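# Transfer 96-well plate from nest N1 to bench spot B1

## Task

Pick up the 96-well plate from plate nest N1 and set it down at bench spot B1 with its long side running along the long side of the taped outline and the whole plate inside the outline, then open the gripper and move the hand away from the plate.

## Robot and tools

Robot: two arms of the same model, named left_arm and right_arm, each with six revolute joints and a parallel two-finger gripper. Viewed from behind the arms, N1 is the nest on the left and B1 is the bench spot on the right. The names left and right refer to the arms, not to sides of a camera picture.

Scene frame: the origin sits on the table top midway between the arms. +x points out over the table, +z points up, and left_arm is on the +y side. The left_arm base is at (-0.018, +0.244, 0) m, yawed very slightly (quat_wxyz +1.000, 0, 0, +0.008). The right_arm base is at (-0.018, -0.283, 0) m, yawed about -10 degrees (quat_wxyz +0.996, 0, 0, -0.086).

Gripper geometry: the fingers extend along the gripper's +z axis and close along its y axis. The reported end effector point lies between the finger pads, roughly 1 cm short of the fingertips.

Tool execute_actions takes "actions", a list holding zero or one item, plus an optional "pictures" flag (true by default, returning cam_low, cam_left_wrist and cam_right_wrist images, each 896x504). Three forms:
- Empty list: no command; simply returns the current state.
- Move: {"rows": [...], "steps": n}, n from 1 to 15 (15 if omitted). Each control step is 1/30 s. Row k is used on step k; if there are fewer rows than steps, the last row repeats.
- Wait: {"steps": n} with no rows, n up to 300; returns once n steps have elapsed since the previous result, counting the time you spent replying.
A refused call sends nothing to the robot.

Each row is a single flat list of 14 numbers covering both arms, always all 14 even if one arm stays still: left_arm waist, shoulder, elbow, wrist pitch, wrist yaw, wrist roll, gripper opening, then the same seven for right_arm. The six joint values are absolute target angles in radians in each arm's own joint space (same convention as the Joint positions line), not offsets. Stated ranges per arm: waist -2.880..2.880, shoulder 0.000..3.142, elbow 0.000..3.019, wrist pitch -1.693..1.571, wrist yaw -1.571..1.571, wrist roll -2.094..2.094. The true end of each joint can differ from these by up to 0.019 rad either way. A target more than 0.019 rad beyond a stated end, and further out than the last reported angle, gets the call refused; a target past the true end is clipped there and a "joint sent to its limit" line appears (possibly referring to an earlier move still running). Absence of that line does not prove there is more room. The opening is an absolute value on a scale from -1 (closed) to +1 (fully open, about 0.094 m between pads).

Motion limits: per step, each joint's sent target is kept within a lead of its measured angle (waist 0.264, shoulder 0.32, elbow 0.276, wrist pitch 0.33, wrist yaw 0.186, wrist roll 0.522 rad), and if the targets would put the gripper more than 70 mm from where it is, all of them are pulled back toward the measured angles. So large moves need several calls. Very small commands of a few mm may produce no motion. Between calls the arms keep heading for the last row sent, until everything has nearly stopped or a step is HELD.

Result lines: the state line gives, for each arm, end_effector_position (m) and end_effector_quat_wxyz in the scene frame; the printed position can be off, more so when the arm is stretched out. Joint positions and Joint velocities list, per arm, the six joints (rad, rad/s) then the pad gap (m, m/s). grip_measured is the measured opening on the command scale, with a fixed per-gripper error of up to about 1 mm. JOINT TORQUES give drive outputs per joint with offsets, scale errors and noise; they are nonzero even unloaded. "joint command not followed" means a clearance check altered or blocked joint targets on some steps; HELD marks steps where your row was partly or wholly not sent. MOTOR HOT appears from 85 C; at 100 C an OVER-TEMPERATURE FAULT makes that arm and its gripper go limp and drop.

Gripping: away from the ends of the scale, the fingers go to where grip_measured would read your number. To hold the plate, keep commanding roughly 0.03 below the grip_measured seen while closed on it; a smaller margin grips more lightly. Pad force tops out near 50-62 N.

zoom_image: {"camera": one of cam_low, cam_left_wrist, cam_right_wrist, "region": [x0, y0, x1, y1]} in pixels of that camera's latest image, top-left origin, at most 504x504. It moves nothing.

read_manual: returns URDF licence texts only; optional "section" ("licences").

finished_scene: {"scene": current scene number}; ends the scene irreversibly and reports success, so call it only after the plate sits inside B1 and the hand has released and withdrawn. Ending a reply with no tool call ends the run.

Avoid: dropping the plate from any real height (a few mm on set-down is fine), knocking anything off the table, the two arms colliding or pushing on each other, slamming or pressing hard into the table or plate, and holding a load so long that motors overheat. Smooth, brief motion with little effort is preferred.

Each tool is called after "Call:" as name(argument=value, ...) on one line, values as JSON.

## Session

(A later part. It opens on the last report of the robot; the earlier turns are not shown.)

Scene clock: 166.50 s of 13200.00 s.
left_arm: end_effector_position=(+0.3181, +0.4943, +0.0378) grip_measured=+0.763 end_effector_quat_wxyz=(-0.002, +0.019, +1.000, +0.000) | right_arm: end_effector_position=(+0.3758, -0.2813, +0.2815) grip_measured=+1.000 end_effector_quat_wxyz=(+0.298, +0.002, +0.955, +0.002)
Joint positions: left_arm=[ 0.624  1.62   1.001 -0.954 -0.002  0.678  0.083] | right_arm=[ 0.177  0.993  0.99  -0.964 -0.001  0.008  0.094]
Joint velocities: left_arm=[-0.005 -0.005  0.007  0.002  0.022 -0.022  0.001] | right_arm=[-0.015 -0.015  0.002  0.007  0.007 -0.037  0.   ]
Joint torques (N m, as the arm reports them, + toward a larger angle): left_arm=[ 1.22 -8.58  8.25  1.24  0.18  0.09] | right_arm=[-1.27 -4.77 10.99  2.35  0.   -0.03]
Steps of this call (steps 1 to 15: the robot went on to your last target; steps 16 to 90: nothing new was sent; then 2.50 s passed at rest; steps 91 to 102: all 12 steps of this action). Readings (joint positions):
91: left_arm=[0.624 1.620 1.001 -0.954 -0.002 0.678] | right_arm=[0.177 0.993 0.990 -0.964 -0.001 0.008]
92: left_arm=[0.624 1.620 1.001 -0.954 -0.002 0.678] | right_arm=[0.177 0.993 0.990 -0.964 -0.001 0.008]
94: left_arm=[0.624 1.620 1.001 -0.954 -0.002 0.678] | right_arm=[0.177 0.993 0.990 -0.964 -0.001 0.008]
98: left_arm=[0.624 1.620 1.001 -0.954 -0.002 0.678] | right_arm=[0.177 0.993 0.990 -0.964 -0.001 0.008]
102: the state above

Call:
execute_actions(actions=[{"rows": [[0.627, 1.634, 1.007, -0.94, 0.0, 0.69, 0.72, 0.17, 1.0, 1.0, -0.946, 0.0, 0.0, 1.0],[0.627, 1.634, 1.007, -0.94, 0.0, 0.69, 0.72, 0.17, 1.0, 1.0, -0.946, 0.0, 0.0, 1.0],[0.627, 1.634, 1.007, -0.94, 0.0, 0.69, 0.72, 0.17, 1.0, 1.0, -0.946, 0.0, 0.0, 1.0],[0.627, 1.60, 1.04, -0.964, 0.0, 0.69, 0.72, 0.17, 1.0, 1.0, -0.946, 0.0, 0.0, 1.0],[0.627, 1.592, 1.047, -0.972, 0.0, 0.69, 0.72, 0.17, 1.0, 1.0, -0.946, 0.0, 0.0, 1.0],[0.627, 1.584, 1.051, -0.984, 0.0, 0.69, 0.72, 0.17, 1.0, 1.0, -0.946, 0.0, 0.0, 1.0],[0.627, 1.576, 1.055, -0.996, 0.0, 0.69, 0.72, 0.17, 1.0, 1.0, -0.946, 0.0, 0.0, 1.0],[0.627, 1.568, 1.059, -1.008, 0.0, 0.69, 0.72, 0.17, 1.0, 1.0, -0.946, 0.0, 0.0, 1.0],[0.627, 1.56, 1.063, -1.02, 0.0, 0.69, 0.72, 0.17, 1.0, 1.0, -0.946, 0.0, 0.0, 1.0],[0.627, 1.552, 1.067, -1.032, 0.0, 0.69, 0.72, 0.17, 1.0, 1.0, -0.946, 0.0, 0.0, 1.0],[0.627, 1.544, 1.071, -1.044, 0.0, 0.69, 0.72, 0.17, 1.0, 1.0, -0.946, 0.0, 0.0, 1.0],[0.627, 1.536, 1.075, -1.056, 0.0, 0.69, 0.72, 0.17, 1.0, 1.0, -0.946, 0.0, 0.0, 1.0],[0.627, 1.528, 1.079, -1.068, 0.0, 0.69, 0.72, 0.17, 1.0, 1.0, -0.946, 0.0, 0.0, 1.0],[0.627, 1.52, 1.083, -1.08, 0.0, 0.69, 0.72, 0.17, 1.0, 1.0, -0.946, 0.0, 0.0, 1.0],[0.627, 1.512, 1.087, -1.09, 0.0, 0.69, 0.72, 0.17, 1.0, 1.0, -0.946, 0.0, 0.0, 1.0]], "steps": 15}], pictures=false)

Call:
execute_actions(actions=[{"steps": 12}])

Scene clock: 190.97 s of 13200.00 s.
left_arm: end_effector_position=(+0.3104, +0.4885, +0.0693) grip_measured=+0.763 end_effector_quat_wxyz=(-0.009, +0.019, +1.000, -0.006) | right_arm: end_effector_position=(+0.3758, -0.2813, +0.2815) grip_measured=+1.000 end_effector_quat_wxyz=(+0.298, +0.002, +0.955, +0.002)
Joint positions: left_arm=[ 0.624  1.56   1.025 -1.057 -0.002  0.678  0.083] | right_arm=[ 0.177  0.993  0.99  -0.964 -0.001  0.008  0.094]
Joint velocities: left_arm=[-0.015 -0.308  0.129 -0.344 -0.022  0.022 -0.   ] | right_arm=[-0.005 -0.005 -0.007  0.017 -0.037  0.022  0.   ]
Joint torques (N m, as the arm reports them, + toward a larger angle): left_arm=[  1.6  -12.04  12.89   0.28   0.16   0.08] | right_arm=[-1.23 -4.68 11.02  2.37  0.02 -0.04]
Steps of this call (steps 1 to 15: the robot went on to your last target; steps 16 to 90: nothing new was sent; then 20.97 s passed at rest; steps 91 to 105: all 15 steps of this action). Readings (joint positions):
91: left_arm=[0.624 1.620 1.001 -0.954 -0.002 0.678] | right_arm=[0.177 0.993 0.990 -0.964 -0.001 0.008]
92: left_arm=[0.624 1.620 1.001 -0.954 -0.002 0.678] | right_arm=[0.177 0.993 0.990 -0.964 -0.001 0.008]
94: left_arm=[0.624 1.620 1.001 -0.954 -0.002 0.678] | right_arm=[0.177 0.993 0.990 -0.964 -0.001 0.008]
98: left_arm=[0.624 1.618 1.006 -0.970 -0.002 0.678] | right_arm=[0.177 0.993 0.990 -0.964 -0.001 0.008]
105: the state above

Scene clock: 191.37 s of 13200.00 s.
left_arm: end_effector_position=(+0.3145, +0.4915, +0.0899) grip_measured=+0.763 end_effector_quat_wxyz=(+0.005, +0.019, +1.000, +0.005) | right_arm: end_effector_position=(+0.3758, -0.2813, +0.2815) grip_measured=+1.000 end_effector_quat_wxyz=(+0.298, +0.002, +0.955, +0.002)
Joint positions: left_arm=[ 0.624  1.525  1.045 -1.078 -0.002  0.678  0.083] | right_arm=[ 0.177  0.993  0.99  -0.964 -0.001  0.008  0.094]
Joint velocities: left_arm=[ 0.005 -0.015  0.002 -0.007 -0.081  0.022  0.001] | right_arm=[-0.005  0.015 -0.017  0.012 -0.007 -0.051  0.   ]
Joint torques (N m, as the arm reports them, + toward a larger angle): left_arm=[  1.4  -10.1   12.1    0.32   0.17   0.08] | right_arm=[-1.27 -4.96 11.    2.31  0.   -0.02]
Steps of this call (steps 1 to 12: the robot went on to your last target). Readings (joint positions):
1: left_arm=[0.624 1.551 1.029 -1.066 -0.002 0.678] | right_arm=[0.177 0.993 0.990 -0.964 -0.001 0.008]
2: left_arm=[0.624 1.541 1.033 -1.072 -0.002 0.678] | right_arm=[0.177 0.993 0.990 -0.964 -0.001 0.008]
4: left_arm=[0.624 1.529 1.041 -1.076 -0.002 0.678] | right_arm=[0.177 0.993 0.990 -0.964 -0.001 0.008]
8: left_arm=[0.624 1.525 1.045 -1.077 -0.002 0.678] | right_arm=[0.177 0.993 0.990 -0.964 -0.001 0.008]
12: the state above

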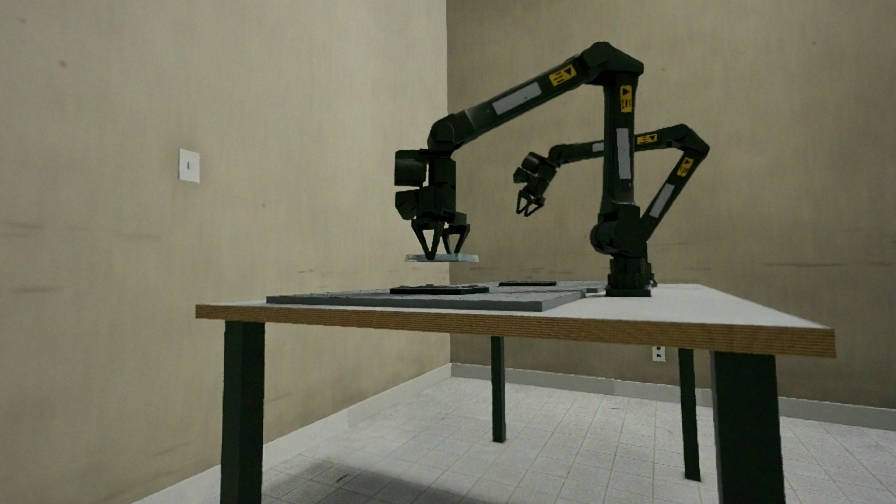

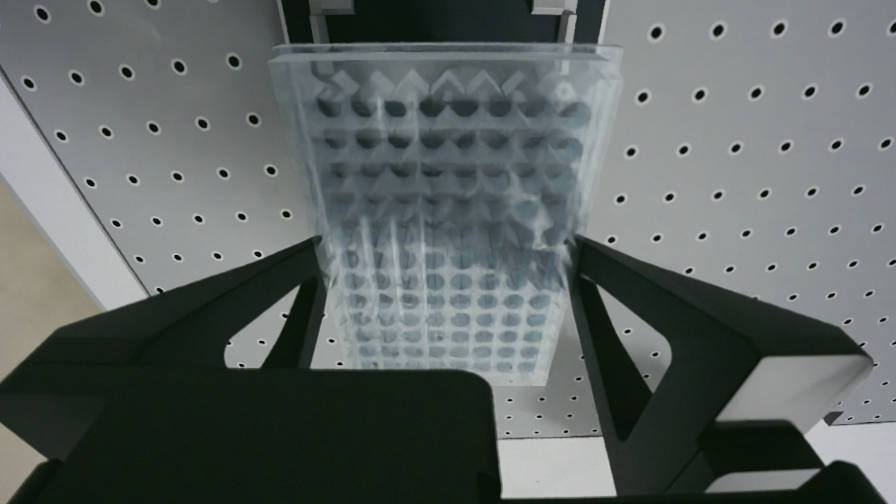

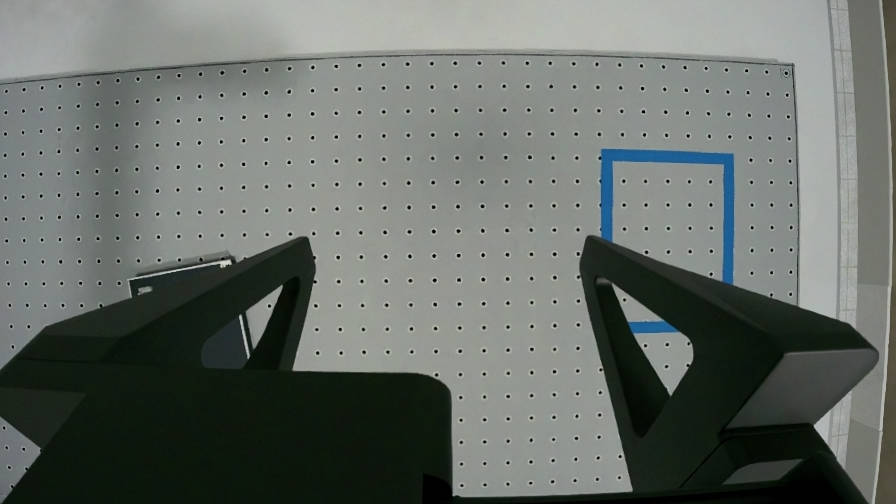

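Call:
execute_actions(actions=[{"rows": [[0.6245,1.512,1.087,-1.09,0,0.687,0.72,0.17,1,1,-0.946,0,0,1],[0.617,1.512,1.087,-1.09,0,0.679,0.72,0.17,1,1,-0.946,0,0,1],[0.604,1.512,1.087,-1.09,0,0.666,0.72,0.17,1,1,-0.946,0,0,1],[0.587,1.512,1.087,-1.09,0,0.648,0.72,0.17,1,1,-0.946,0,0,1],[0.565,1.512,1.087,-1.09,0,0.624,0.72,0.17,1,1,-0.946,0,0,1],[0.539,1.512,1.087,-1.09,0,0.597,0.72,0.17,1,1,-0.946,0,0,1],[0.508,1.512,1.087,-1.09,0,0.564,0.72,0.17,1,1,-0.946,0,0,1],[0.474,1.512,1.087,-1.09,0,0.528,0.72,0.17,1,1,-0.946,0,0,1],[0.437,1.512,1.087,-1.09,0,0.488,0.72,0.17,1,1,-0.946,0,0,1],[0.396,1.512,1.087,-1.09,0,0.445,0.72,0.17,1,1,-0.946,0,0,1],[0.353,1.512,1.087,-1.09,0,0.4,0.72,0.17,1,1,-0.946,0,0,1],[0.308,1.512,1.087,-1.09,0,0.352,0.72,0.17,1,1,-0.946,0,0,1],[0.261,1.512,1.087,-1.09,0,0.302,0.72,0.17,1,1,-0.946,0,0,1],[0.214,1.512,1.087,-1.09,0,0.252,0.72,0.17,1,1,-0.946,0,0,1],[0.1655,1.512,1.087,-1.09,0,0.2005,0.72,0.17,1,1,-0.946,0,0,1]], "steps": 15}], pictures=false)

Call:
execute_actions(actions=[{"rows": [[0.117,1.512,1.087,-1.09,0,0.149,0.72,0.17,1,1,-0.946,0,0,1],[0.0695,1.512,1.087,-1.09,0,0.099,0.72,0.17,1,1,-0.946,0,0,1],[0.023,1.512,1.087,-1.09,0,0.049,0.72,0.17,1,1,-0.946,0,0,1],[-0.022,1.512,1.087,-1.09,0,0.001,0.72,0.17,1,1,-0.946,0,0,1],[-0.065,1.512,1.087,-1.09,0,-0.044,0.72,0.17,1,1,-0.946,0,0,1],[-0.106,1.512,1.087,-1.09,0,-0.087,0.72,0.17,1,1,-0.946,0,0,1],[-0.143,1.512,1.087,-1.09,0,-0.127,0.72,0.17,1,1,-0.946,0,0,1],[-0.1775,1.512,1.087,-1.09,0,-0.163,0.72,0.17,1,1,-0.946,0,0,1],[-0.208,1.512,1.087,-1.09,0,-0.1955,0.72,0.17,1,1,-0.946,0,0,1],[-0.234,1.512,1.087,-1.09,0,-0.223,0.72,0.17,1,1,-0.946,0,0,1],[-0.256,1.512,1.087,-1.09,0,-0.247,0.72,0.17,1,1,-0.946,0,0,1],[-0.273,1.512,1.087,-1.09,0,-0.265,0.72,0.17,1,1,-0.946,0,0,1],[-0.286,1.512,1.087,-1.09,0,-0.278,0.72,0.17,1,1,-0.946,0,0,1],[-0.2935,1.512,1.087,-1.09,0,-0.286,0.72,0.17,1,1,-0.946,0,0,1],[-0.296,1.512,1.087,-1.09,0,-0.289,0.72,0.17,1,1,-0.946,0,0,1]], "steps": 15}], pictures=false)

Call:
execute_actions(actions=[{"rows": [[-0.296,1.535,1.06,-1.06,0,-0.289,0.72,0.17,1,1,-0.946,0,0,1],[-0.296,1.545,1.055,-1.045,0,-0.289,0.72,0.17,1,1,-0.946,0,0,1],[-0.296,1.555,1.05,-1.03,0,-0.289,0.72,0.17,1,1,-0.946,0,0,1],[-0.296,1.565,1.043,-1.015,0,-0.289,0.72,0.17,1,1,-0.946,0,0,1],[-0.296,1.575,1.036,-1.0,0,-0.289,0.72,0.17,1,1,-0.946,0,0,1],[-0.296,1.585,1.03,-0.985,0,-0.289,0.72,0.17,1,1,-0.946,0,0,1],[-0.296,1.595,1.024,-0.972,0,-0.289,0.72,0.17,1,1,-0.946,0,0,1],[-0.296,1.605,1.018,-0.96,0,-0.289,0.72,0.17,1,1,-0.946,0,0,1],[-0.296,1.615,1.012,-0.95,0,-0.289,0.72,0.17,1,1,-0.946,0,0,1],[-0.296,1.625,1.008,-0.942,0,-0.289,0.72,0.17,1,1,-0.946,0,0,1]], "steps": 15}], pictures=false)

Call:
execute_actions(actions=[{"steps": 12}])

Scene clock: 233.10 s of 13200.00 s.
left_arm: end_effector_position=(+0.3803, +0.3583, +0.0899) grip_measured=+0.763 end_effector_quat_wxyz=(+0.006, +0.057, +0.998, +0.003) | right_arm: end_effector_position=(+0.3758, -0.2813, +0.2815) grip_measured=+1.000 end_effector_quat_wxyz=(+0.298, +0.002, +0.955, +0.002)
Joint positions: left_arm=[ 0.263  1.525  1.045 -1.078 -0.002  0.393  0.083] | right_arm=[ 0.177  0.993  0.99  -0.964 -0.001  0.008  0.094]
Joint velocities: left_arm=[-1.548 -0.005 -0.007 -0.007 -0.051 -1.238 -0.   ] | right_arm=[-0.005 -0.015  0.002 -0.002  0.037 -0.066  0.   ]
Joint torques (N m, as the arm reports them, + toward a larger angle): left_arm=[  1.36 -10.15  12.17   0.33   0.16  -0.05] | right_arm=[-1.27 -4.88 11.    2.28  0.   -0.02]
Steps of this call (steps 1 to 30: the robot went on to your last target; steps 31 to 90: nothing new was sent; then 38.23 s passed at rest; steps 91 to 105: all 15 steps of this action). Readings (joint positions):
91: left_arm=[0.624 1.525 1.045 -1.078 -0.002 0.678] | right_arm=[0.177 0.993 0.990 -0.964 -0.001 0.008]
92: left_arm=[0.624 1.525 1.045 -1.078 -0.002 0.678] | right_arm=[0.177 0.993 0.990 -0.964 -0.001 0.008]
94: left_arm=[0.620 1.525 1.045 -1.078 -0.002 0.676] | right_arm=[0.177 0.993 0.990 -0.964 -0.001 0.008]
98: left_arm=[0.563 1.525 1.045 -1.078 -0.002 0.624] | right_arm=[0.177 0.993 0.990 -0.964 -0.001 0.008]
105: the state above

Scene clock: 233.60 s of 13200.00 s.
left_arm: end_effector_position=(+0.3795, +0.1277, +0.0899) grip_measured=+0.763 end_effector_quat_wxyz=(+0.006, +0.047, +0.999, -0.001) | right_arm: end_effector_position=(+0.3758, -0.2813, +0.2815) grip_measured=+1.000 end_effector_quat_wxyz=(+0.298, +0.002, +0.955, +0.002)
Joint positions: left_arm=[-0.301  1.525  1.045 -1.078 -0.    -0.191  0.083] | right_arm=[ 0.177  0.993  0.99  -0.964 -0.001  0.008  0.094]
Joint velocities: left_arm=[-0.288 -0.005 -0.007 -0.012  0.037 -0.593  0.001] | right_arm=[-0.015 -0.015 -0.012  0.007  0.007  0.022  0.   ]
Joint torques (N m, as the arm reports them, + toward a larger angle): left_arm=[  2.85 -10.28  12.18   0.32   0.02  -0.14] | right_arm=[-1.37 -4.93 11.01  2.33  0.   -0.03]
Steps of this call (steps 1 to 15: all 15 steps of this action). Readings (joint positions):
1: left_arm=[0.211 1.525 1.045 -1.078 -0.002 0.349] | right_arm=[0.177 0.993 0.990 -0.964 -0.001 0.008]
2: left_arm=[0.159 1.525 1.045 -1.078 -0.002 0.304] | right_arm=[0.177 0.993 0.990 -0.964 -0.001 0.008]
4: left_arm=[0.058 1.525 1.045 -1.078 -0.002 0.212] | right_arm=[0.177 0.993 0.990 -0.964 -0.001 0.008]
8: left_arm=[-0.121 1.525 1.045 -1.078 -0.001 0.032] | right_arm=[0.177 0.993 0.990 -0.964 -0.001 0.008]
15: the state above

Scene clock: 234.10 s of 13200.00 s.
left_arm: end_effector_position=(+0.3788, +0.1272, +0.0327) grip_measured=+0.763 end_effector_quat_wxyz=(-0.010, +0.006, +1.000, +0.003) | right_arm: end_effector_position=(+0.3758, -0.2813, +0.2815) grip_measured=+1.000 end_effector_quat_wxyz=(+0.298, +0.002, +0.955, +0.002)
Joint positions: left_arm=[-0.302  1.628  0.994 -0.959 -0.    -0.274  0.083] | right_arm=[ 0.177  0.993  0.99  -0.964 -0.001  0.008  0.094]
Joint velocities: left_arm=[ 0.005  0.083 -0.081  0.007  0.007 -0.066 -0.   ] | right_arm=[ 0.005  0.005  0.007 -0.012 -0.007 -0.007  0.   ]
Joint torques (N m, as the arm reports them, + toward a larger angle): left_arm=[  1.29 -10.64   9.25   1.24   0.02  -0.11] | right_arm=[-1.22 -4.77 11.03  2.29  0.01 -0.03]
Steps of this call (steps 1 to 15: all 15 steps of this action). Readings (joint positions):
1: left_arm=[-0.307 1.525 1.045 -1.078 -0.000 -0.208] | right_arm=[0.177 0.993 0.990 -0.964 -0.001 0.008]
2: left_arm=[-0.310 1.525 1.045 -1.075 -0.000 -0.221] | right_arm=[0.177 0.993 0.990 -0.964 -0.001 0.008]
4: left_arm=[-0.308 1.529 1.045 -1.056 -0.000 -0.241] | right_arm=[0.177 0.993 0.990 -0.964 -0.001 0.008]
8: left_arm=[-0.303 1.558 1.032 -0.998 -0.000 -0.262] | right_arm=[0.177 0.993 0.990 -0.964 -0.001 0.008]
15: the state above

Scene clock: 234.50 s of 13200.00 s.
left_arm: end_effector_position=(+0.3786, +0.1273, +0.0316) grip_measured=+0.763 end_effector_quat_wxyz=(-0.010, +0.005, +1.000, +0.003) | right_arm: end_effector_position=(+0.3758, -0.2813, +0.2815) grip_measured=+1.000 end_effector_quat_wxyz=(+0.298, +0.002, +0.955, +0.002)
Joint positions: left_arm=[-0.302  1.629  0.992 -0.955 -0.    -0.276  0.083] | right_arm=[ 0.177  0.993  0.99  -0.964 -0.001  0.008  0.094]
Joint velocities: left_arm=[-0.024  0.005  0.007  0.002  0.007 -0.051 -0.   ] | right_arm=[-0.005 -0.015 -0.002  0.002 -0.007  0.007  0.   ]
Joint torques (N m, as the arm reports them, + toward a larger angle): left_arm=[  1.66 -10.59   8.96   1.24   0.    -0.11] | right_arm=[-1.42 -4.71 10.97  2.34  0.   -0.03]
Steps of this call (steps 1 to 12: the robot went on to your last target). Readings (joint positions):
1: left_arm=[-0.302 1.629 0.993 -0.959 -0.000 -0.274] | right_arm=[0.177 0.993 0.990 -0.964 -0.001 0.008]
2: left_arm=[-0.302 1.629 0.992 -0.959 -0.000 -0.275] | right_arm=[0.177 0.993 0.990 -0.964 -0.001 0.008]
4: left_arm=[-0.302 1.629 0.992 -0.956 -0.000 -0.276] | right_arm=[0.177 0.993 0.990 -0.964 -0.001 0.008]
8: left_arm=[-0.302 1.629 0.992 -0.955 -0.000 -0.276] | right_arm=[0.177 0.993 0.990 -0.964 -0.001 0.008]
12: the state above

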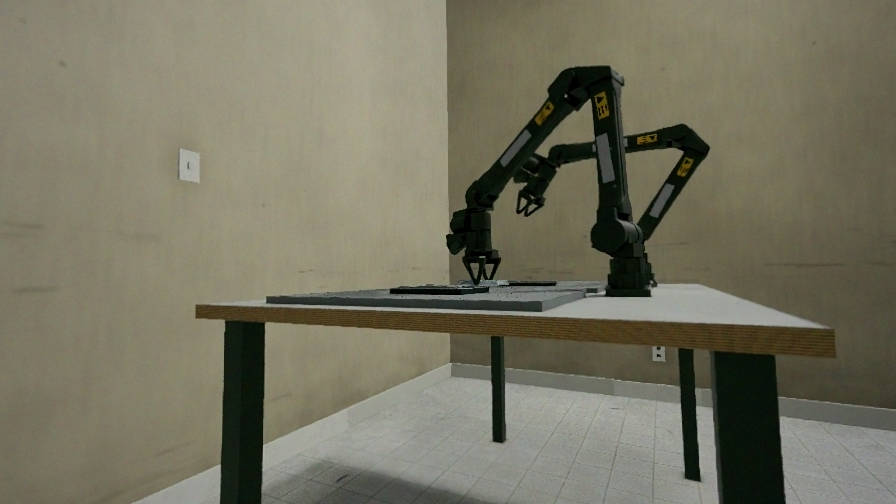

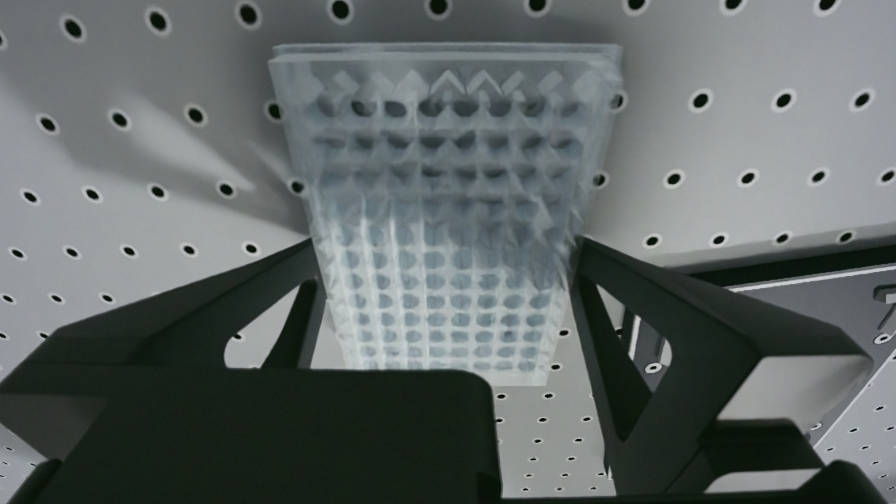

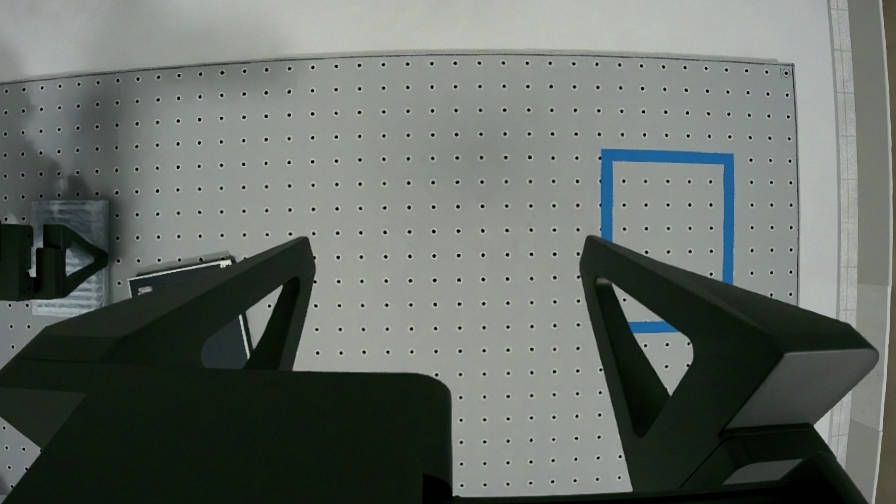

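Call:
zoom_image(camera="cam_low", region=[430, 250, 530, 300])

Region (430, 250, 530, 300) of cam_low's 896x504 image, scaled by 5.040, with more detail than that image has.

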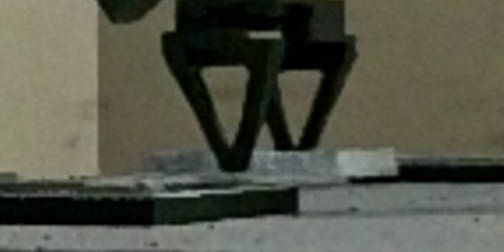

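Call:
execute_actions(actions=[{"rows": [[-0.296,1.64,1.008,-0.925,0,-0.289,0.72,0.17,1,1,-0.946,0,0,1],[-0.296,1.64,1.008,-0.914,0,-0.289,0.72,0.17,1,1,-0.946,0,0,1],[-0.296,1.645,1.008,-0.914,0,-0.289,0.72,0.17,1,1,-0.946,0,0,1],[-0.296,1.65,1.008,-0.914,0,-0.289,0.72,0.17,1,1,-0.946,0,0,1]], "steps": 15}], pictures=false)

Scene clock: 251.03 s of 13200.00 s.
left_arm: end_effector_position=(+0.3845, +0.1256, +0.0290) grip_measured=+0.763 end_effector_quat_wxyz=(-0.000, +0.004, +1.000, +0.000) | right_arm: end_effector_position=(+0.3758, -0.2813, +0.2815) grip_measured=+1.000 end_effector_quat_wxyz=(+0.298, +0.002, +0.955, +0.002)
Joint positions: left_arm=[-0.302  1.636  0.992 -0.928 -0.    -0.277  0.083] | right_arm=[ 0.177  0.993  0.99  -0.964 -0.001  0.008  0.094]
Joint velocities: left_arm=[-0.015 -0.005  0.002  0.002  0.022 -0.007  0.001] | right_arm=[-0.015  0.005  0.002 -0.007 -0.081 -0.066  0.   ]
Joint torques (N m, as the arm reports them, + toward a larger angle): left_arm=[ 1.67 -9.    8.98  1.16  0.   -0.13] | right_arm=[-1.32 -4.7  11.03  2.32  0.   -0.02]
Steps of this call (steps 1 to 15: the robot went on to your last target; steps 16 to 90: nothing new was sent; then 13.03 s passed at rest; steps 91 to 105: all 15 steps of this action). Readings (joint positions):
91: left_arm=[-0.302 1.629 0.992 -0.953 -0.000 -0.277] | right_arm=[0.177 0.993 0.990 -0.964 -0.001 0.008]
92: left_arm=[-0.302 1.629 0.992 -0.946 -0.000 -0.277] | right_arm=[0.177 0.993 0.990 -0.964 -0.001 0.008]
94: left_arm=[-0.302 1.630 0.992 -0.934 -0.000 -0.277] | right_arm=[0.177 0.993 0.990 -0.964 -0.001 0.008]
98: left_arm=[-0.302 1.633 0.992 -0.928 -0.000 -0.277] | right_arm=[0.177 0.993 0.990 -0.964 -0.001 0.008]
105: the state above

Call:
execute_actions(actions=[{"rows": [[-0.296,1.656,1.008,-0.914,0,-0.289,0.72,0.17,1,1,-0.946,0,0,1]], "steps": 12}], pictures=false)

Scene clock: 254.13 s of 13200.00 s.
left_arm: end_effector_position=(+0.3839, +0.1257, +0.0267) grip_measured=+0.763 end_effector_quat_wxyz=(-0.003, +0.004, +1.000, +0.001) | right_arm: end_effector_position=(+0.3758, -0.2813, +0.2815) grip_measured=+1.000 end_effector_quat_wxyz=(+0.298, +0.002, +0.955, +0.002)
Joint positions: left_arm=[-0.302  1.641  0.992 -0.928 -0.    -0.277  0.083] | right_arm=[ 0.177  0.993  0.99  -0.964 -0.001  0.008  0.094]
Joint velocities: left_arm=[-0.015 -0.005 -0.017 -0.002 -0.037 -0.007 -0.001] | right_arm=[ 0.005 -0.005  0.007 -0.002 -0.066  0.066  0.   ]
Joint torques (N m, as the arm reports them, + toward a larger angle): left_arm=[ 1.61 -9.06  8.9   1.2   0.   -0.13] | right_arm=[-1.24 -4.75 11.    2.35  0.02 -0.02]
Steps of this call (steps 1 to 15: the robot went on to your last target; steps 16 to 81: nothing new was sent; steps 82 to 93: all 12 steps of this action). Readings (joint positions):
82: left_arm=[-0.302 1.636 0.992 -0.928 -0.000 -0.277] | right_arm=[0.177 0.993 0.990 -0.964 -0.001 0.008]
83: left_arm=[-0.302 1.636 0.992 -0.928 -0.000 -0.277] | right_arm=[0.177 0.993 0.990 -0.964 -0.001 0.008]
85: left_arm=[-0.302 1.638 0.992 -0.928 -0.000 -0.277] | right_arm=[0.177 0.993 0.990 -0.964 -0.001 0.008]
89: left_arm=[-0.302 1.641 0.992 -0.928 -0.000 -0.277] | right_arm=[0.177 0.993 0.990 -0.964 -0.001 0.008]
93: the state above

Call:
execute_actions(actions=[{"rows": [[-0.296,1.661,1.008,-0.914,0,-0.289,0.72,0.17,1,1,-0.946,0,0,1]], "steps": 12}])

Call:
zoom_image(camera="cam_low", region=[430, 250, 530, 300])

Scene clock: 259.17 s of 13200.00 s.
left_arm: end_effector_position=(+0.3835, +0.1258, +0.0253) grip_measured=+0.763 end_effector_quat_wxyz=(-0.005, +0.004, +1.000, +0.002) | right_arm: end_effector_position=(+0.3758, -0.2813, +0.2815) grip_measured=+1.000 end_effector_quat_wxyz=(+0.298, +0.002, +0.955, +0.002)
Joint positions: left_arm=[-0.302  1.645  0.992 -0.928 -0.    -0.277  0.083] | right_arm=[ 0.177  0.993  0.99  -0.964 -0.001  0.008  0.094]
Joint velocities: left_arm=[-0.005  0.005 -0.002  0.002 -0.051  0.081 -0.001] | right_arm=[ 0.005 -0.005  0.007  0.007 -0.037 -0.051  0.   ]
Joint torques (N m, as the arm reports them, + toward a larger angle): left_arm=[ 1.64 -8.62  8.92  1.34  0.01 -0.16] | right_arm=[-1.27 -4.86 11.05  2.32  0.   -0.03]
Steps of this call (steps 1 to 15: the robot went on to your last target; steps 16 to 90: nothing new was sent; then 1.63 s passed at rest; steps 91 to 102: all 12 steps of this action). Readings (joint positions):
91: left_arm=[-0.302 1.642 0.992 -0.928 -0.000 -0.277] | right_arm=[0.177 0.993 0.990 -0.964 -0.001 0.008]
92: left_arm=[-0.302 1.642 0.992 -0.928 -0.000 -0.277] | right_arm=[0.177 0.993 0.990 -0.964 -0.001 0.008]
94: left_arm=[-0.302 1.644 0.992 -0.928 -0.000 -0.277] | right_arm=[0.177 0.993 0.990 -0.964 -0.001 0.008]
98: left_arm=[-0.302 1.645 0.992 -0.928 -0.000 -0.277] | right_arm=[0.177 0.993 0.990 -0.964 -0.001 0.008]
102: the state above

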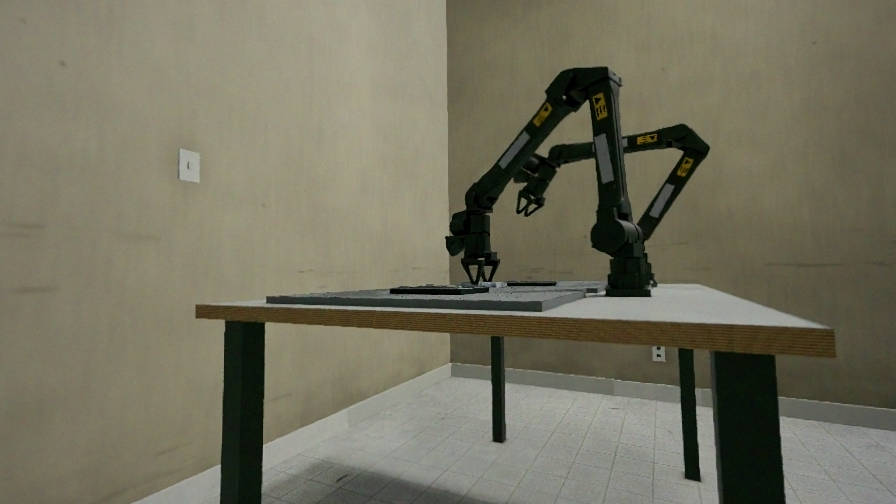

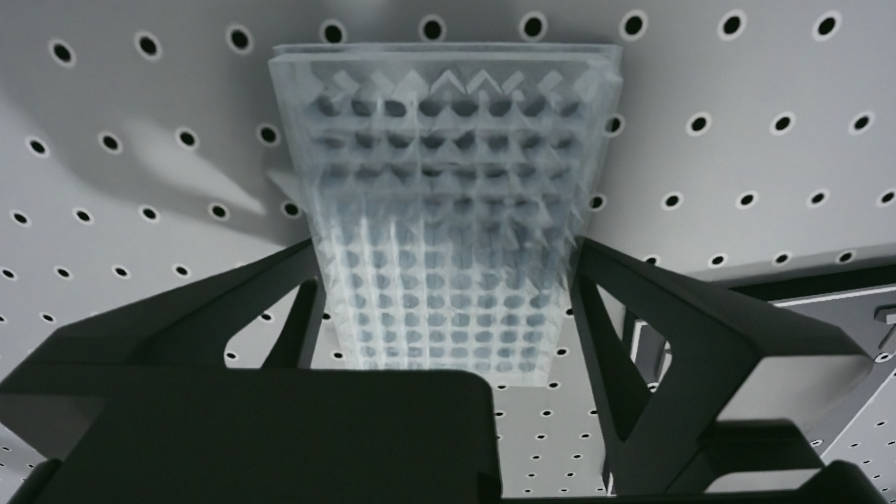

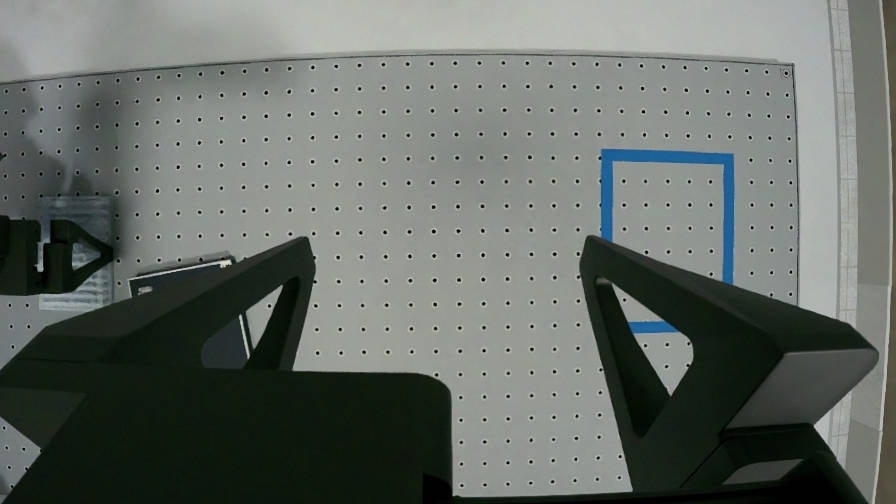

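Region (430, 250, 530, 300) of cam_low's 896x504 image, scaled by 5.040, with more detail than that image has.

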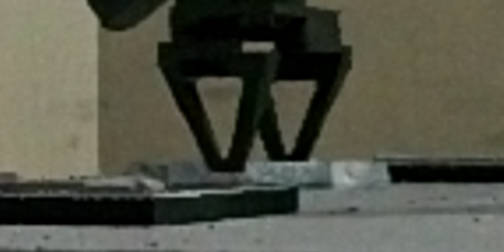

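Call:
execute_actions(actions=[{"rows": [[-0.296,1.65,1.008,-0.914,0,-0.289,0.8,0.175,1.01,1.01,-0.95,0,0.01,1],[-0.296,1.65,1.008,-0.914,0,-0.289,0.9,0.18,1.03,1.02,-0.955,0,0.03,1],[-0.296,1.65,1.008,-0.914,0,-0.289,1,0.185,1.06,1.04,-0.965,0,0.06,1],[-0.296,1.65,1.008,-0.914,0,-0.289,1,0.195,1.1,1.07,-0.98,0,0.09,1],[-0.296,1.65,1.008,-0.914,0,-0.289,1,0.205,1.15,1.1,-0.995,0,0.13,1],[-0.296,1.65,1.008,-0.914,0,-0.289,1,0.22,1.2,1.13,-1.01,0,0.18,1],[-0.296,1.62,1.03,-0.94,0,-0.289,1,0.235,1.26,1.17,-1.03,0,0.23,1],[-0.296,1.61,1.04,-0.95,0,-0.289,1,0.25,1.32,1.21,-1.05,0,0.29,1],[-0.296,1.595,1.048,-0.97,0,-0.289,1,0.265,1.38,1.25,-1.07,0,0.35,1],[-0.296,1.58,1.056,-0.99,0,-0.289,1,0.28,1.45,1.3,-1.1,0,0.4,1],[-0.296,1.56,1.066,-1.02,0,-0.289,1,0.295,1.52,1.35,-1.12,0,0.46,1],[-0.296,1.54,1.076,-1.05,0,-0.289,1,0.31,1.58,1.39,-1.14,0,0.52,1],[-0.296,1.52,1.086,-1.08,0,-0.289,1,0.33,1.64,1.43,-1.16,0,0.57,1],[-0.296,1.5,1.096,-1.11,0,-0.289,1,0.35,1.7,1.47,-1.18,0,0.62,1],[-0.296,1.48,1.106,-1.14,0,-0.289,1,0.37,1.75,1.5,-1.2,0,0.67,1]], "steps": 15}], pictures=false)

Call:
execute_actions(actions=[{"rows": [[-0.28,1.45,1.11,-1.15,0,-0.289,1,0.39,1.79,1.53,-1.215,0,0.71,1],[-0.25,1.41,1.11,-1.15,0,-0.27,1,0.41,1.82,1.55,-1.225,0,0.74,1],[-0.21,1.36,1.1,-1.15,0,-0.25,1,0.43,1.85,1.57,-1.235,0,0.77,1],[-0.16,1.31,1.09,-1.14,0,-0.22,1,0.45,1.87,1.585,-1.24,0,0.79,1],[-0.1,1.25,1.07,-1.12,0,-0.19,1,0.47,1.885,1.595,-1.245,0,0.8,1],[-0.03,1.19,1.05,-1.1,0,-0.16,1,0.5,1.895,1.6,-1.25,0,0.81,1],[0.04,1.13,1.03,-1.08,0,-0.13,1,0.54,1.9,1.6,-1.25,0,0.81,1],[0.11,1.07,1.01,-1.06,0,-0.1,1,0.59,1.9,1.6,-1.25,0,0.81,1],[0.18,1.01,0.98,-1.04,0,-0.07,1,0.65,1.9,1.6,-1.25,0,0.81,1],[0.25,0.95,0.95,-1.02,0,-0.04,1,0.71,1.9,1.6,-1.25,0,0.81,1],[0.31,0.9,0.92,-1.0,0,-0.02,1,0.77,1.9,1.6,-1.25,0,0.81,1],[0.36,0.86,0.89,-0.98,0,0,1,0.83,1.9,1.6,-1.25,0,0.81,1],[0.4,0.83,0.87,-0.97,0,0,1,0.88,1.9,1.6,-1.25,0,0.81,1],[0.43,0.81,0.85,-0.96,0,0,1,0.92,1.9,1.6,-1.25,0,0.81,1],[0.45,0.8,0.84,-0.95,0,0,1,0.945,1.9,1.6,-1.25,0,0.81,1]], "steps": 15}], pictures=false)

Call:
execute_actions(actions=[{"rows": [[0.45,0.8,0.84,-0.95,0,0,1,0.96,1.9,1.6,-1.25,0,0.81,1],[0.45,0.8,0.84,-0.95,0,0,1,0.967,1.9,1.6,-1.25,0,0.81,1]], "steps": 15}], pictures=false)

Call:
execute_actions(actions=[{"steps": 15}])

Scene clock: 298.97 s of 13200.00 s.
left_arm: end_effector_position=(+0.3707, +0.1296, +0.0646) grip_measured=+1.000 end_effector_quat_wxyz=(-0.022, +0.004, +1.000, +0.007) | right_arm: end_effector_position=(+0.5097, -0.2102, +0.1839) grip_measured=+1.000 end_effector_quat_wxyz=(+0.105, +0.147, +0.983, +0.031)
Joint positions: left_arm=[-0.302  1.572  1.025 -1.069 -0.    -0.277  0.094] | right_arm=[ 0.31   1.614  1.397 -1.136 -0.001  0.433  0.094]
Joint velocities: left_arm=[-0.005 -0.65   0.247 -0.789 -0.037  0.022  0.   ] | right_arm=[ 0.493  1.851  1.077 -0.589 -0.022  1.443  0.   ]
Joint torques (N m, as the arm reports them, + toward a larger angle): left_arm=[  1.62 -13.06  13.14   0.4    0.02  -0.14] | right_arm=[  0.67 -13.37  11.73   0.59   0.05   0.1 ]
Steps of this call (steps 1 to 15: the robot went on to your last target; steps 16 to 90: nothing new was sent; then 36.30 s passed at rest; steps 91 to 105: all 15 steps of this action). Readings (joint positions):
91: left_arm=[-0.302 1.645 0.992 -0.928 -0.000 -0.277] | right_arm=[0.177 0.993 0.990 -0.964 -0.001 0.008]
92: left_arm=[-0.302 1.645 0.992 -0.928 -0.000 -0.277] | right_arm=[0.177 0.995 0.990 -0.964 -0.001 0.010]
94: left_arm=[-0.302 1.645 0.992 -0.928 -0.000 -0.277] | right_arm=[0.177 1.011 0.996 -0.966 -0.001 0.028]
98: left_arm=[-0.302 1.645 0.992 -0.930 -0.000 -0.277] | right_arm=[0.204 1.164 1.094 -1.013 -0.001 0.130]
105: the state above

Scene clock: 299.47 s of 13200.00 s.
left_arm: end_effector_position=(+0.3351, +0.3279, +0.2491) grip_measured=+1.000 end_effector_quat_wxyz=(+0.253, -0.171, +0.952, +0.014) | right_arm: end_effector_position=(+0.4572, +0.0088, +0.0624) grip_measured=+1.000 end_effector_quat_wxyz=(-0.027, +0.104, +0.994, -0.020)
Joint positions: left_arm=[ 0.218  0.961  0.918 -1.016  0.    -0.121  0.094] | right_arm=[ 0.724  1.943  1.537 -1.232 -0.001  0.76   0.094]
Joint velocities: left_arm=[ 1.929 -1.685 -0.686  0.466  0.022  0.462  0.   ] | right_arm=[ 1.148  0.005  0.002 -0.017 -0.007  0.066  0.   ]
Joint torques (N m, as the arm reports them, + toward a larger angle): left_arm=[ 1.66 -2.75  9.97  1.83  0.03  0.04] | right_arm=[ -0.24 -18.66  10.94   0.24   0.05   0.13]
Steps of this call (steps 1 to 15: all 15 steps of this action). Readings (joint positions):
1: left_arm=[-0.301 1.549 1.033 -1.092 -0.000 -0.277] | right_arm=[0.327 1.674 1.434 -1.156 -0.001 0.482]
2: left_arm=[-0.298 1.523 1.040 -1.107 -0.000 -0.277] | right_arm=[0.346 1.732 1.467 -1.174 -0.001 0.530]
4: left_arm=[-0.277 1.462 1.044 -1.118 -0.000 -0.271] | right_arm=[0.387 1.828 1.514 -1.200 -0.001 0.615]
8: left_arm=[-0.151 1.317 1.041 -1.111 0.000 -0.234] | right_arm=[0.484 1.931 1.536 -1.228 -0.001 0.722]
15: the state above

Scene clock: 299.97 s of 13200.00 s.
left_arm: end_effector_position=(+0.2786, +0.3950, +0.2637) grip_measured=+1.000 end_effector_quat_wxyz=(+0.304, -0.229, +0.922, +0.071) | right_arm: end_effector_position=(+0.3653, +0.1308, +0.0726) grip_measured=+1.000 end_effector_quat_wxyz=(-0.017, -0.013, +1.000, -0.017)
Joint positions: left_arm=[ 0.454  0.794  0.829 -0.97  -0.003 -0.017  0.094] | right_arm=[ 0.996  1.936  1.556 -1.239 -0.002  0.798  0.094]
Joint velocities: left_arm=[-0.005 -0.015 -0.027  0.007 -0.037 -0.022  0.   ] | right_arm=[-0.317 -0.005  0.007  0.002  0.037  0.022  0.   ]
Joint torques (N m, as the arm reports them, + toward a larger angle): left_arm=[ 0.26 -0.69 11.67  2.41  0.16  0.11] | right_arm=[ -1.44 -20.04  12.47   0.13   0.13   0.14]
Steps of this call (steps 1 to 15: all 15 steps of this action). Readings (joint positions):
1: left_arm=[0.287 0.906 0.894 -1.001 0.000 -0.104] | right_arm=[0.762 1.943 1.537 -1.232 -0.001 0.763]
2: left_arm=[0.357 0.856 0.872 -0.988 -0.000 -0.087] | right_arm=[0.801 1.943 1.537 -1.232 -0.001 0.766]
4: left_arm=[0.460 0.784 0.846 -0.979 -0.004 -0.062] | right_arm=[0.878 1.943 1.539 -1.232 -0.001 0.774]
8: left_arm=[0.472 0.767 0.841 -0.972 -0.004 -0.034] | right_arm=[1.001 1.943 1.552 -1.237 -0.002 0.789]
15: the state above

Scene clock: 300.47 s of 13200.00 s.
left_arm: end_effector_position=(+0.2785, +0.3950, +0.2635) grip_measured=+1.000 end_effector_quat_wxyz=(+0.304, -0.227, +0.922, +0.072) | right_arm: end_effector_position=(+0.3802, +0.1165, +0.0726) grip_measured=+1.000 end_effector_quat_wxyz=(-0.018, +0.007, +1.000, -0.016)
Joint positions: left_arm=[ 0.454  0.794  0.829 -0.97  -0.003 -0.012  0.094] | right_arm=[ 0.96   1.936  1.556 -1.239 -0.002  0.801  0.094]
Joint velocities: left_arm=[ 0.005 -0.005 -0.007  0.007 -0.051 -0.037  0.   ] | right_arm=[ 0.005  0.005  0.017  0.007  0.022 -0.051  0.   ]
Joint torques (N m, as the arm reports them, + toward a larger angle): left_arm=[ 0.83 -1.1  11.58  2.41  0.14  0.07] | right_arm=[ -0.25 -20.33  12.42   0.17   0.1    0.13]
Steps of this call (steps 1 to 15: the robot went on to your last target). Readings (joint positions):
1: left_arm=[0.454 0.794 0.829 -0.970 -0.003 -0.016] | right_arm=[0.986 1.936 1.556 -1.239 -0.002 0.798]
2: left_arm=[0.454 0.794 0.829 -0.970 -0.003 -0.015] | right_arm=[0.977 1.936 1.556 -1.239 -0.002 0.799]
4: left_arm=[0.454 0.794 0.829 -0.970 -0.003 -0.014] | right_arm=[0.964 1.936 1.556 -1.239 -0.002 0.800]
8: left_arm=[0.454 0.794 0.829 -0.970 -0.003 -0.013] | right_arm=[0.959 1.936 1.556 -1.239 -0.002 0.801]
15: the state above

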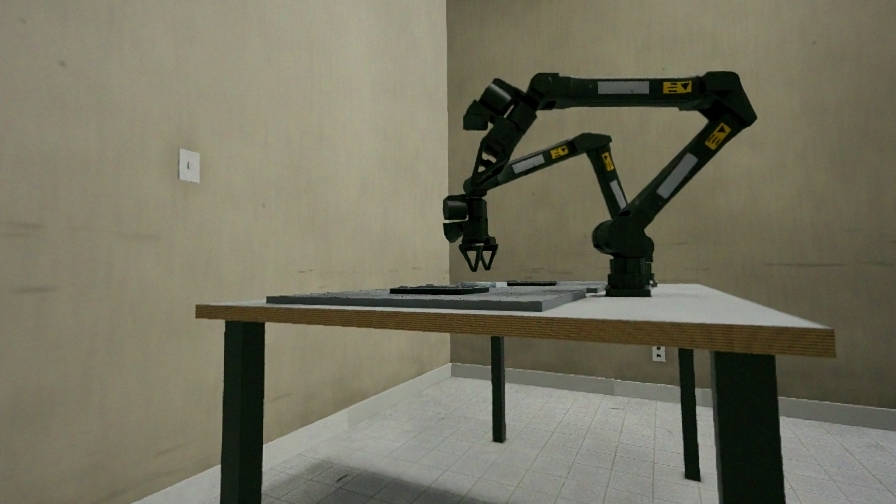

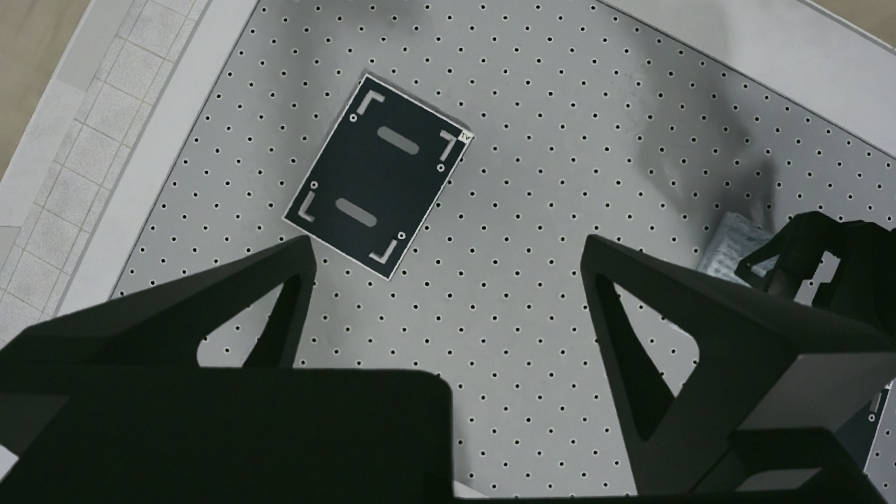

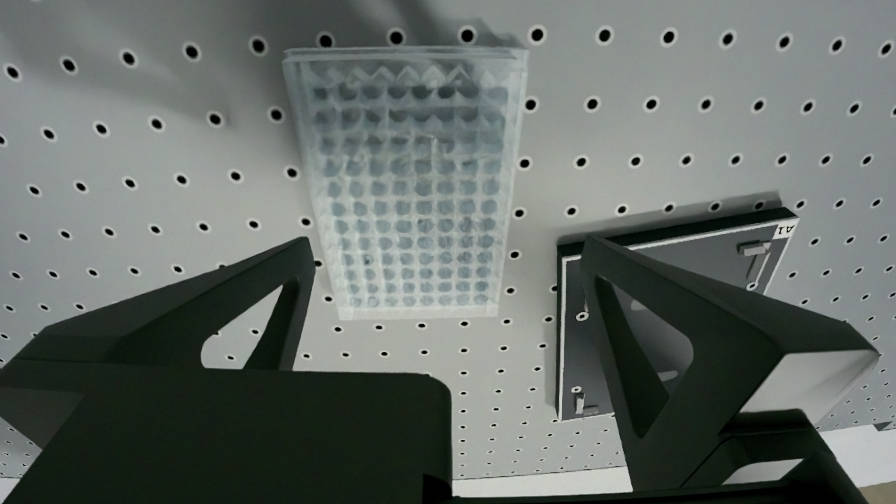

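Call:
execute_actions(actions=[{"rows": [[0.45,0.8,0.84,-0.95,0,0,1,0.972,1.93,1.565,-1.22,0,0.82,1],[0.45,0.8,0.84,-0.95,0,0,1,0.976,1.935,1.557,-1.2,0,0.83,1],[0.45,0.8,0.84,-0.95,0,0,1,0.98,1.94,1.549,-1.18,0,0.84,1],[0.45,0.8,0.84,-0.95,0,0,1,0.984,1.94,1.541,-1.165,0,0.85,1],[0.45,0.8,0.84,-0.95,0,0,1,0.988,1.945,1.533,-1.15,0,0.855,1],[0.45,0.8,0.84,-0.95,0,0,1,0.992,1.945,1.525,-1.135,0,0.855,1],[0.45,0.8,0.84,-0.95,0,0,1,0.992,1.95,1.518,-1.122,0,0.855,1],[0.45,0.8,0.84,-0.95,0,0,1,0.992,1.95,1.511,-1.112,0,0.855,1],[0.45,0.8,0.84,-0.95,0,0,1,0.992,1.95,1.505,-1.105,0,0.855,1]], "steps": 15}], pictures=false)

Call:
execute_actions(actions=[{"steps": 15}])

Scene clock: 330.23 s of 13200.00 s.
left_arm: end_effector_position=(+0.2785, +0.3950, +0.2635) grip_measured=+1.000 end_effector_quat_wxyz=(+0.304, -0.227, +0.922, +0.072) | right_arm: end_effector_position=(+0.3716, +0.1317, +0.0502) grip_measured=+1.000 end_effector_quat_wxyz=(+0.002, +0.014, +1.000, +0.004)
Joint positions: left_arm=[ 0.454  0.794  0.829 -0.97  -0.003 -0.012  0.094] | right_arm=[ 0.989  1.938  1.496 -1.12  -0.002  0.844  0.094]
Joint velocities: left_arm=[ 0.005 -0.015  0.012 -0.007  0.051 -0.037  0.   ] | right_arm=[-0.015  0.005 -0.007  0.022 -0.037 -0.022  0.   ]
Joint torques (N m, as the arm reports them, + toward a larger angle): left_arm=[ 0.77 -0.7  11.6   2.38  0.17  0.08] | right_arm=[ -0.37 -16.13   9.09   1.17   0.12   0.15]
Steps of this call (steps 1 to 15: the robot went on to your last target; steps 16 to 90: nothing new was sent; then 26.27 s passed at rest; steps 91 to 105: all 15 steps of this action). Readings (joint positions):
91: left_arm=[0.454 0.794 0.829 -0.970 -0.003 -0.012] | right_arm=[0.960 1.936 1.556 -1.238 -0.002 0.803]
92: left_arm=[0.454 0.794 0.829 -0.970 -0.003 -0.012] | right_arm=[0.960 1.936 1.556 -1.233 -0.002 0.806]
94: left_arm=[0.454 0.794 0.829 -0.970 -0.003 -0.012] | right_arm=[0.962 1.936 1.549 -1.207 -0.002 0.816]
98: left_arm=[0.454 0.794 0.829 -0.970 -0.003 -0.012] | right_arm=[0.975 1.936 1.521 -1.148 -0.002 0.834]
105: the state above

Scene clock: 330.73 s of 13200.00 s.
left_arm: end_effector_position=(+0.2785, +0.3950, +0.2635) grip_measured=+1.000 end_effector_quat_wxyz=(+0.304, -0.227, +0.922, +0.072) | right_arm: end_effector_position=(+0.3719, +0.1322, +0.0502) grip_measured=+1.000 end_effector_quat_wxyz=(+0.003, +0.015, +1.000, +0.005)
Joint positions: left_arm=[ 0.454  0.794  0.829 -0.97  -0.003 -0.012  0.094] | right_arm=[ 0.989  1.938  1.496 -1.118 -0.002  0.847  0.094]
Joint velocities: left_arm=[-0.015  0.005 -0.012  0.017 -0.022 -0.066  0.   ] | right_arm=[-0.005 -0.005 -0.007 -0.012 -0.007 -0.022  0.   ]
Joint torques (N m, as the arm reports them, + toward a larger angle): left_arm=[ 0.85 -1.06 11.59  2.49  0.15  0.08] | right_arm=[ -0.48 -16.01   9.08   1.2    0.1    0.14]
Steps of this call (steps 1 to 15: the robot went on to your last target). Readings (joint positions):
1: left_arm=[0.454 0.794 0.829 -0.970 -0.003 -0.012] | right_arm=[0.989 1.938 1.496 -1.119 -0.002 0.844]
2: left_arm=[0.454 0.794 0.829 -0.970 -0.003 -0.012] | right_arm=[0.989 1.938 1.496 -1.119 -0.002 0.845]
4: left_arm=[0.454 0.794 0.829 -0.970 -0.003 -0.012] | right_arm=[0.989 1.938 1.496 -1.118 -0.002 0.845]
8: left_arm=[0.454 0.794 0.829 -0.970 -0.003 -0.012] | right_arm=[0.989 1.938 1.496 -1.118 -0.002 0.846]
15: the state above
All arms were judged still, so your last target was given up. Only a new action makes them travel on or press farther. Fingers that are still opening or closing keep moving.

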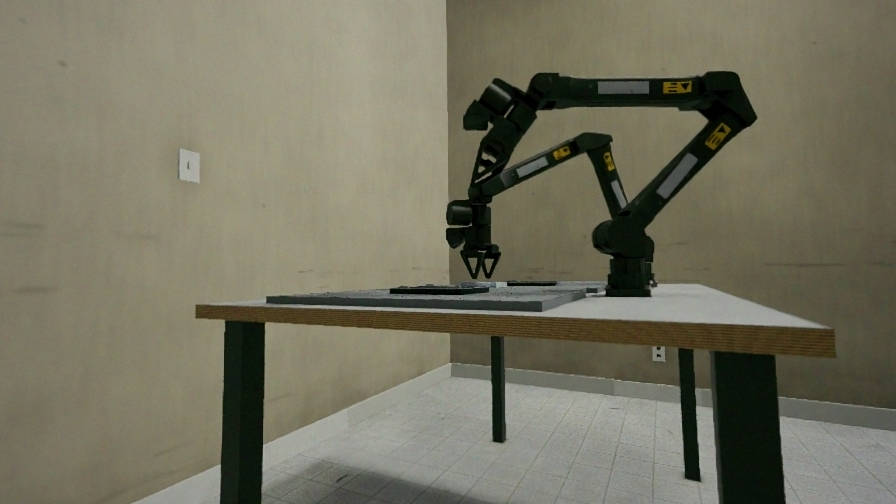

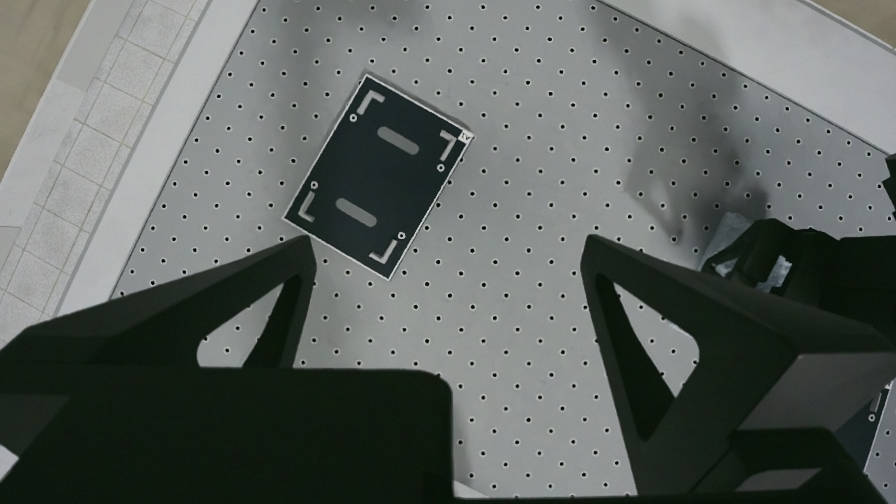

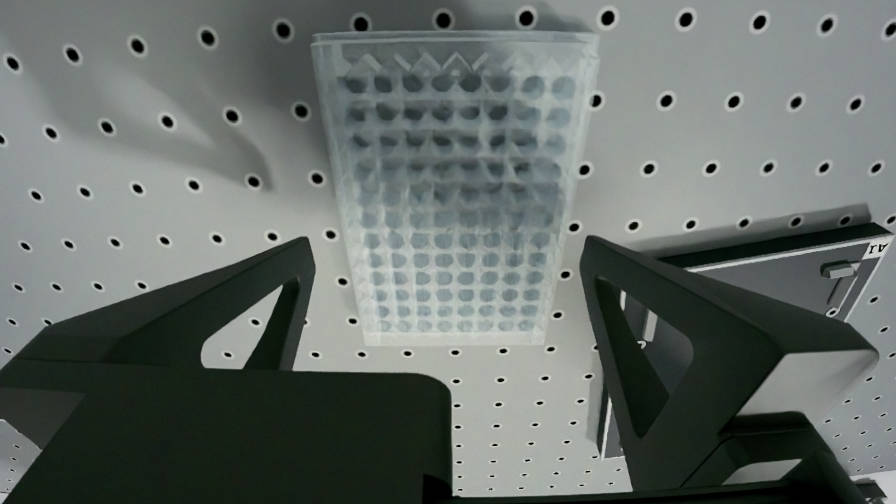

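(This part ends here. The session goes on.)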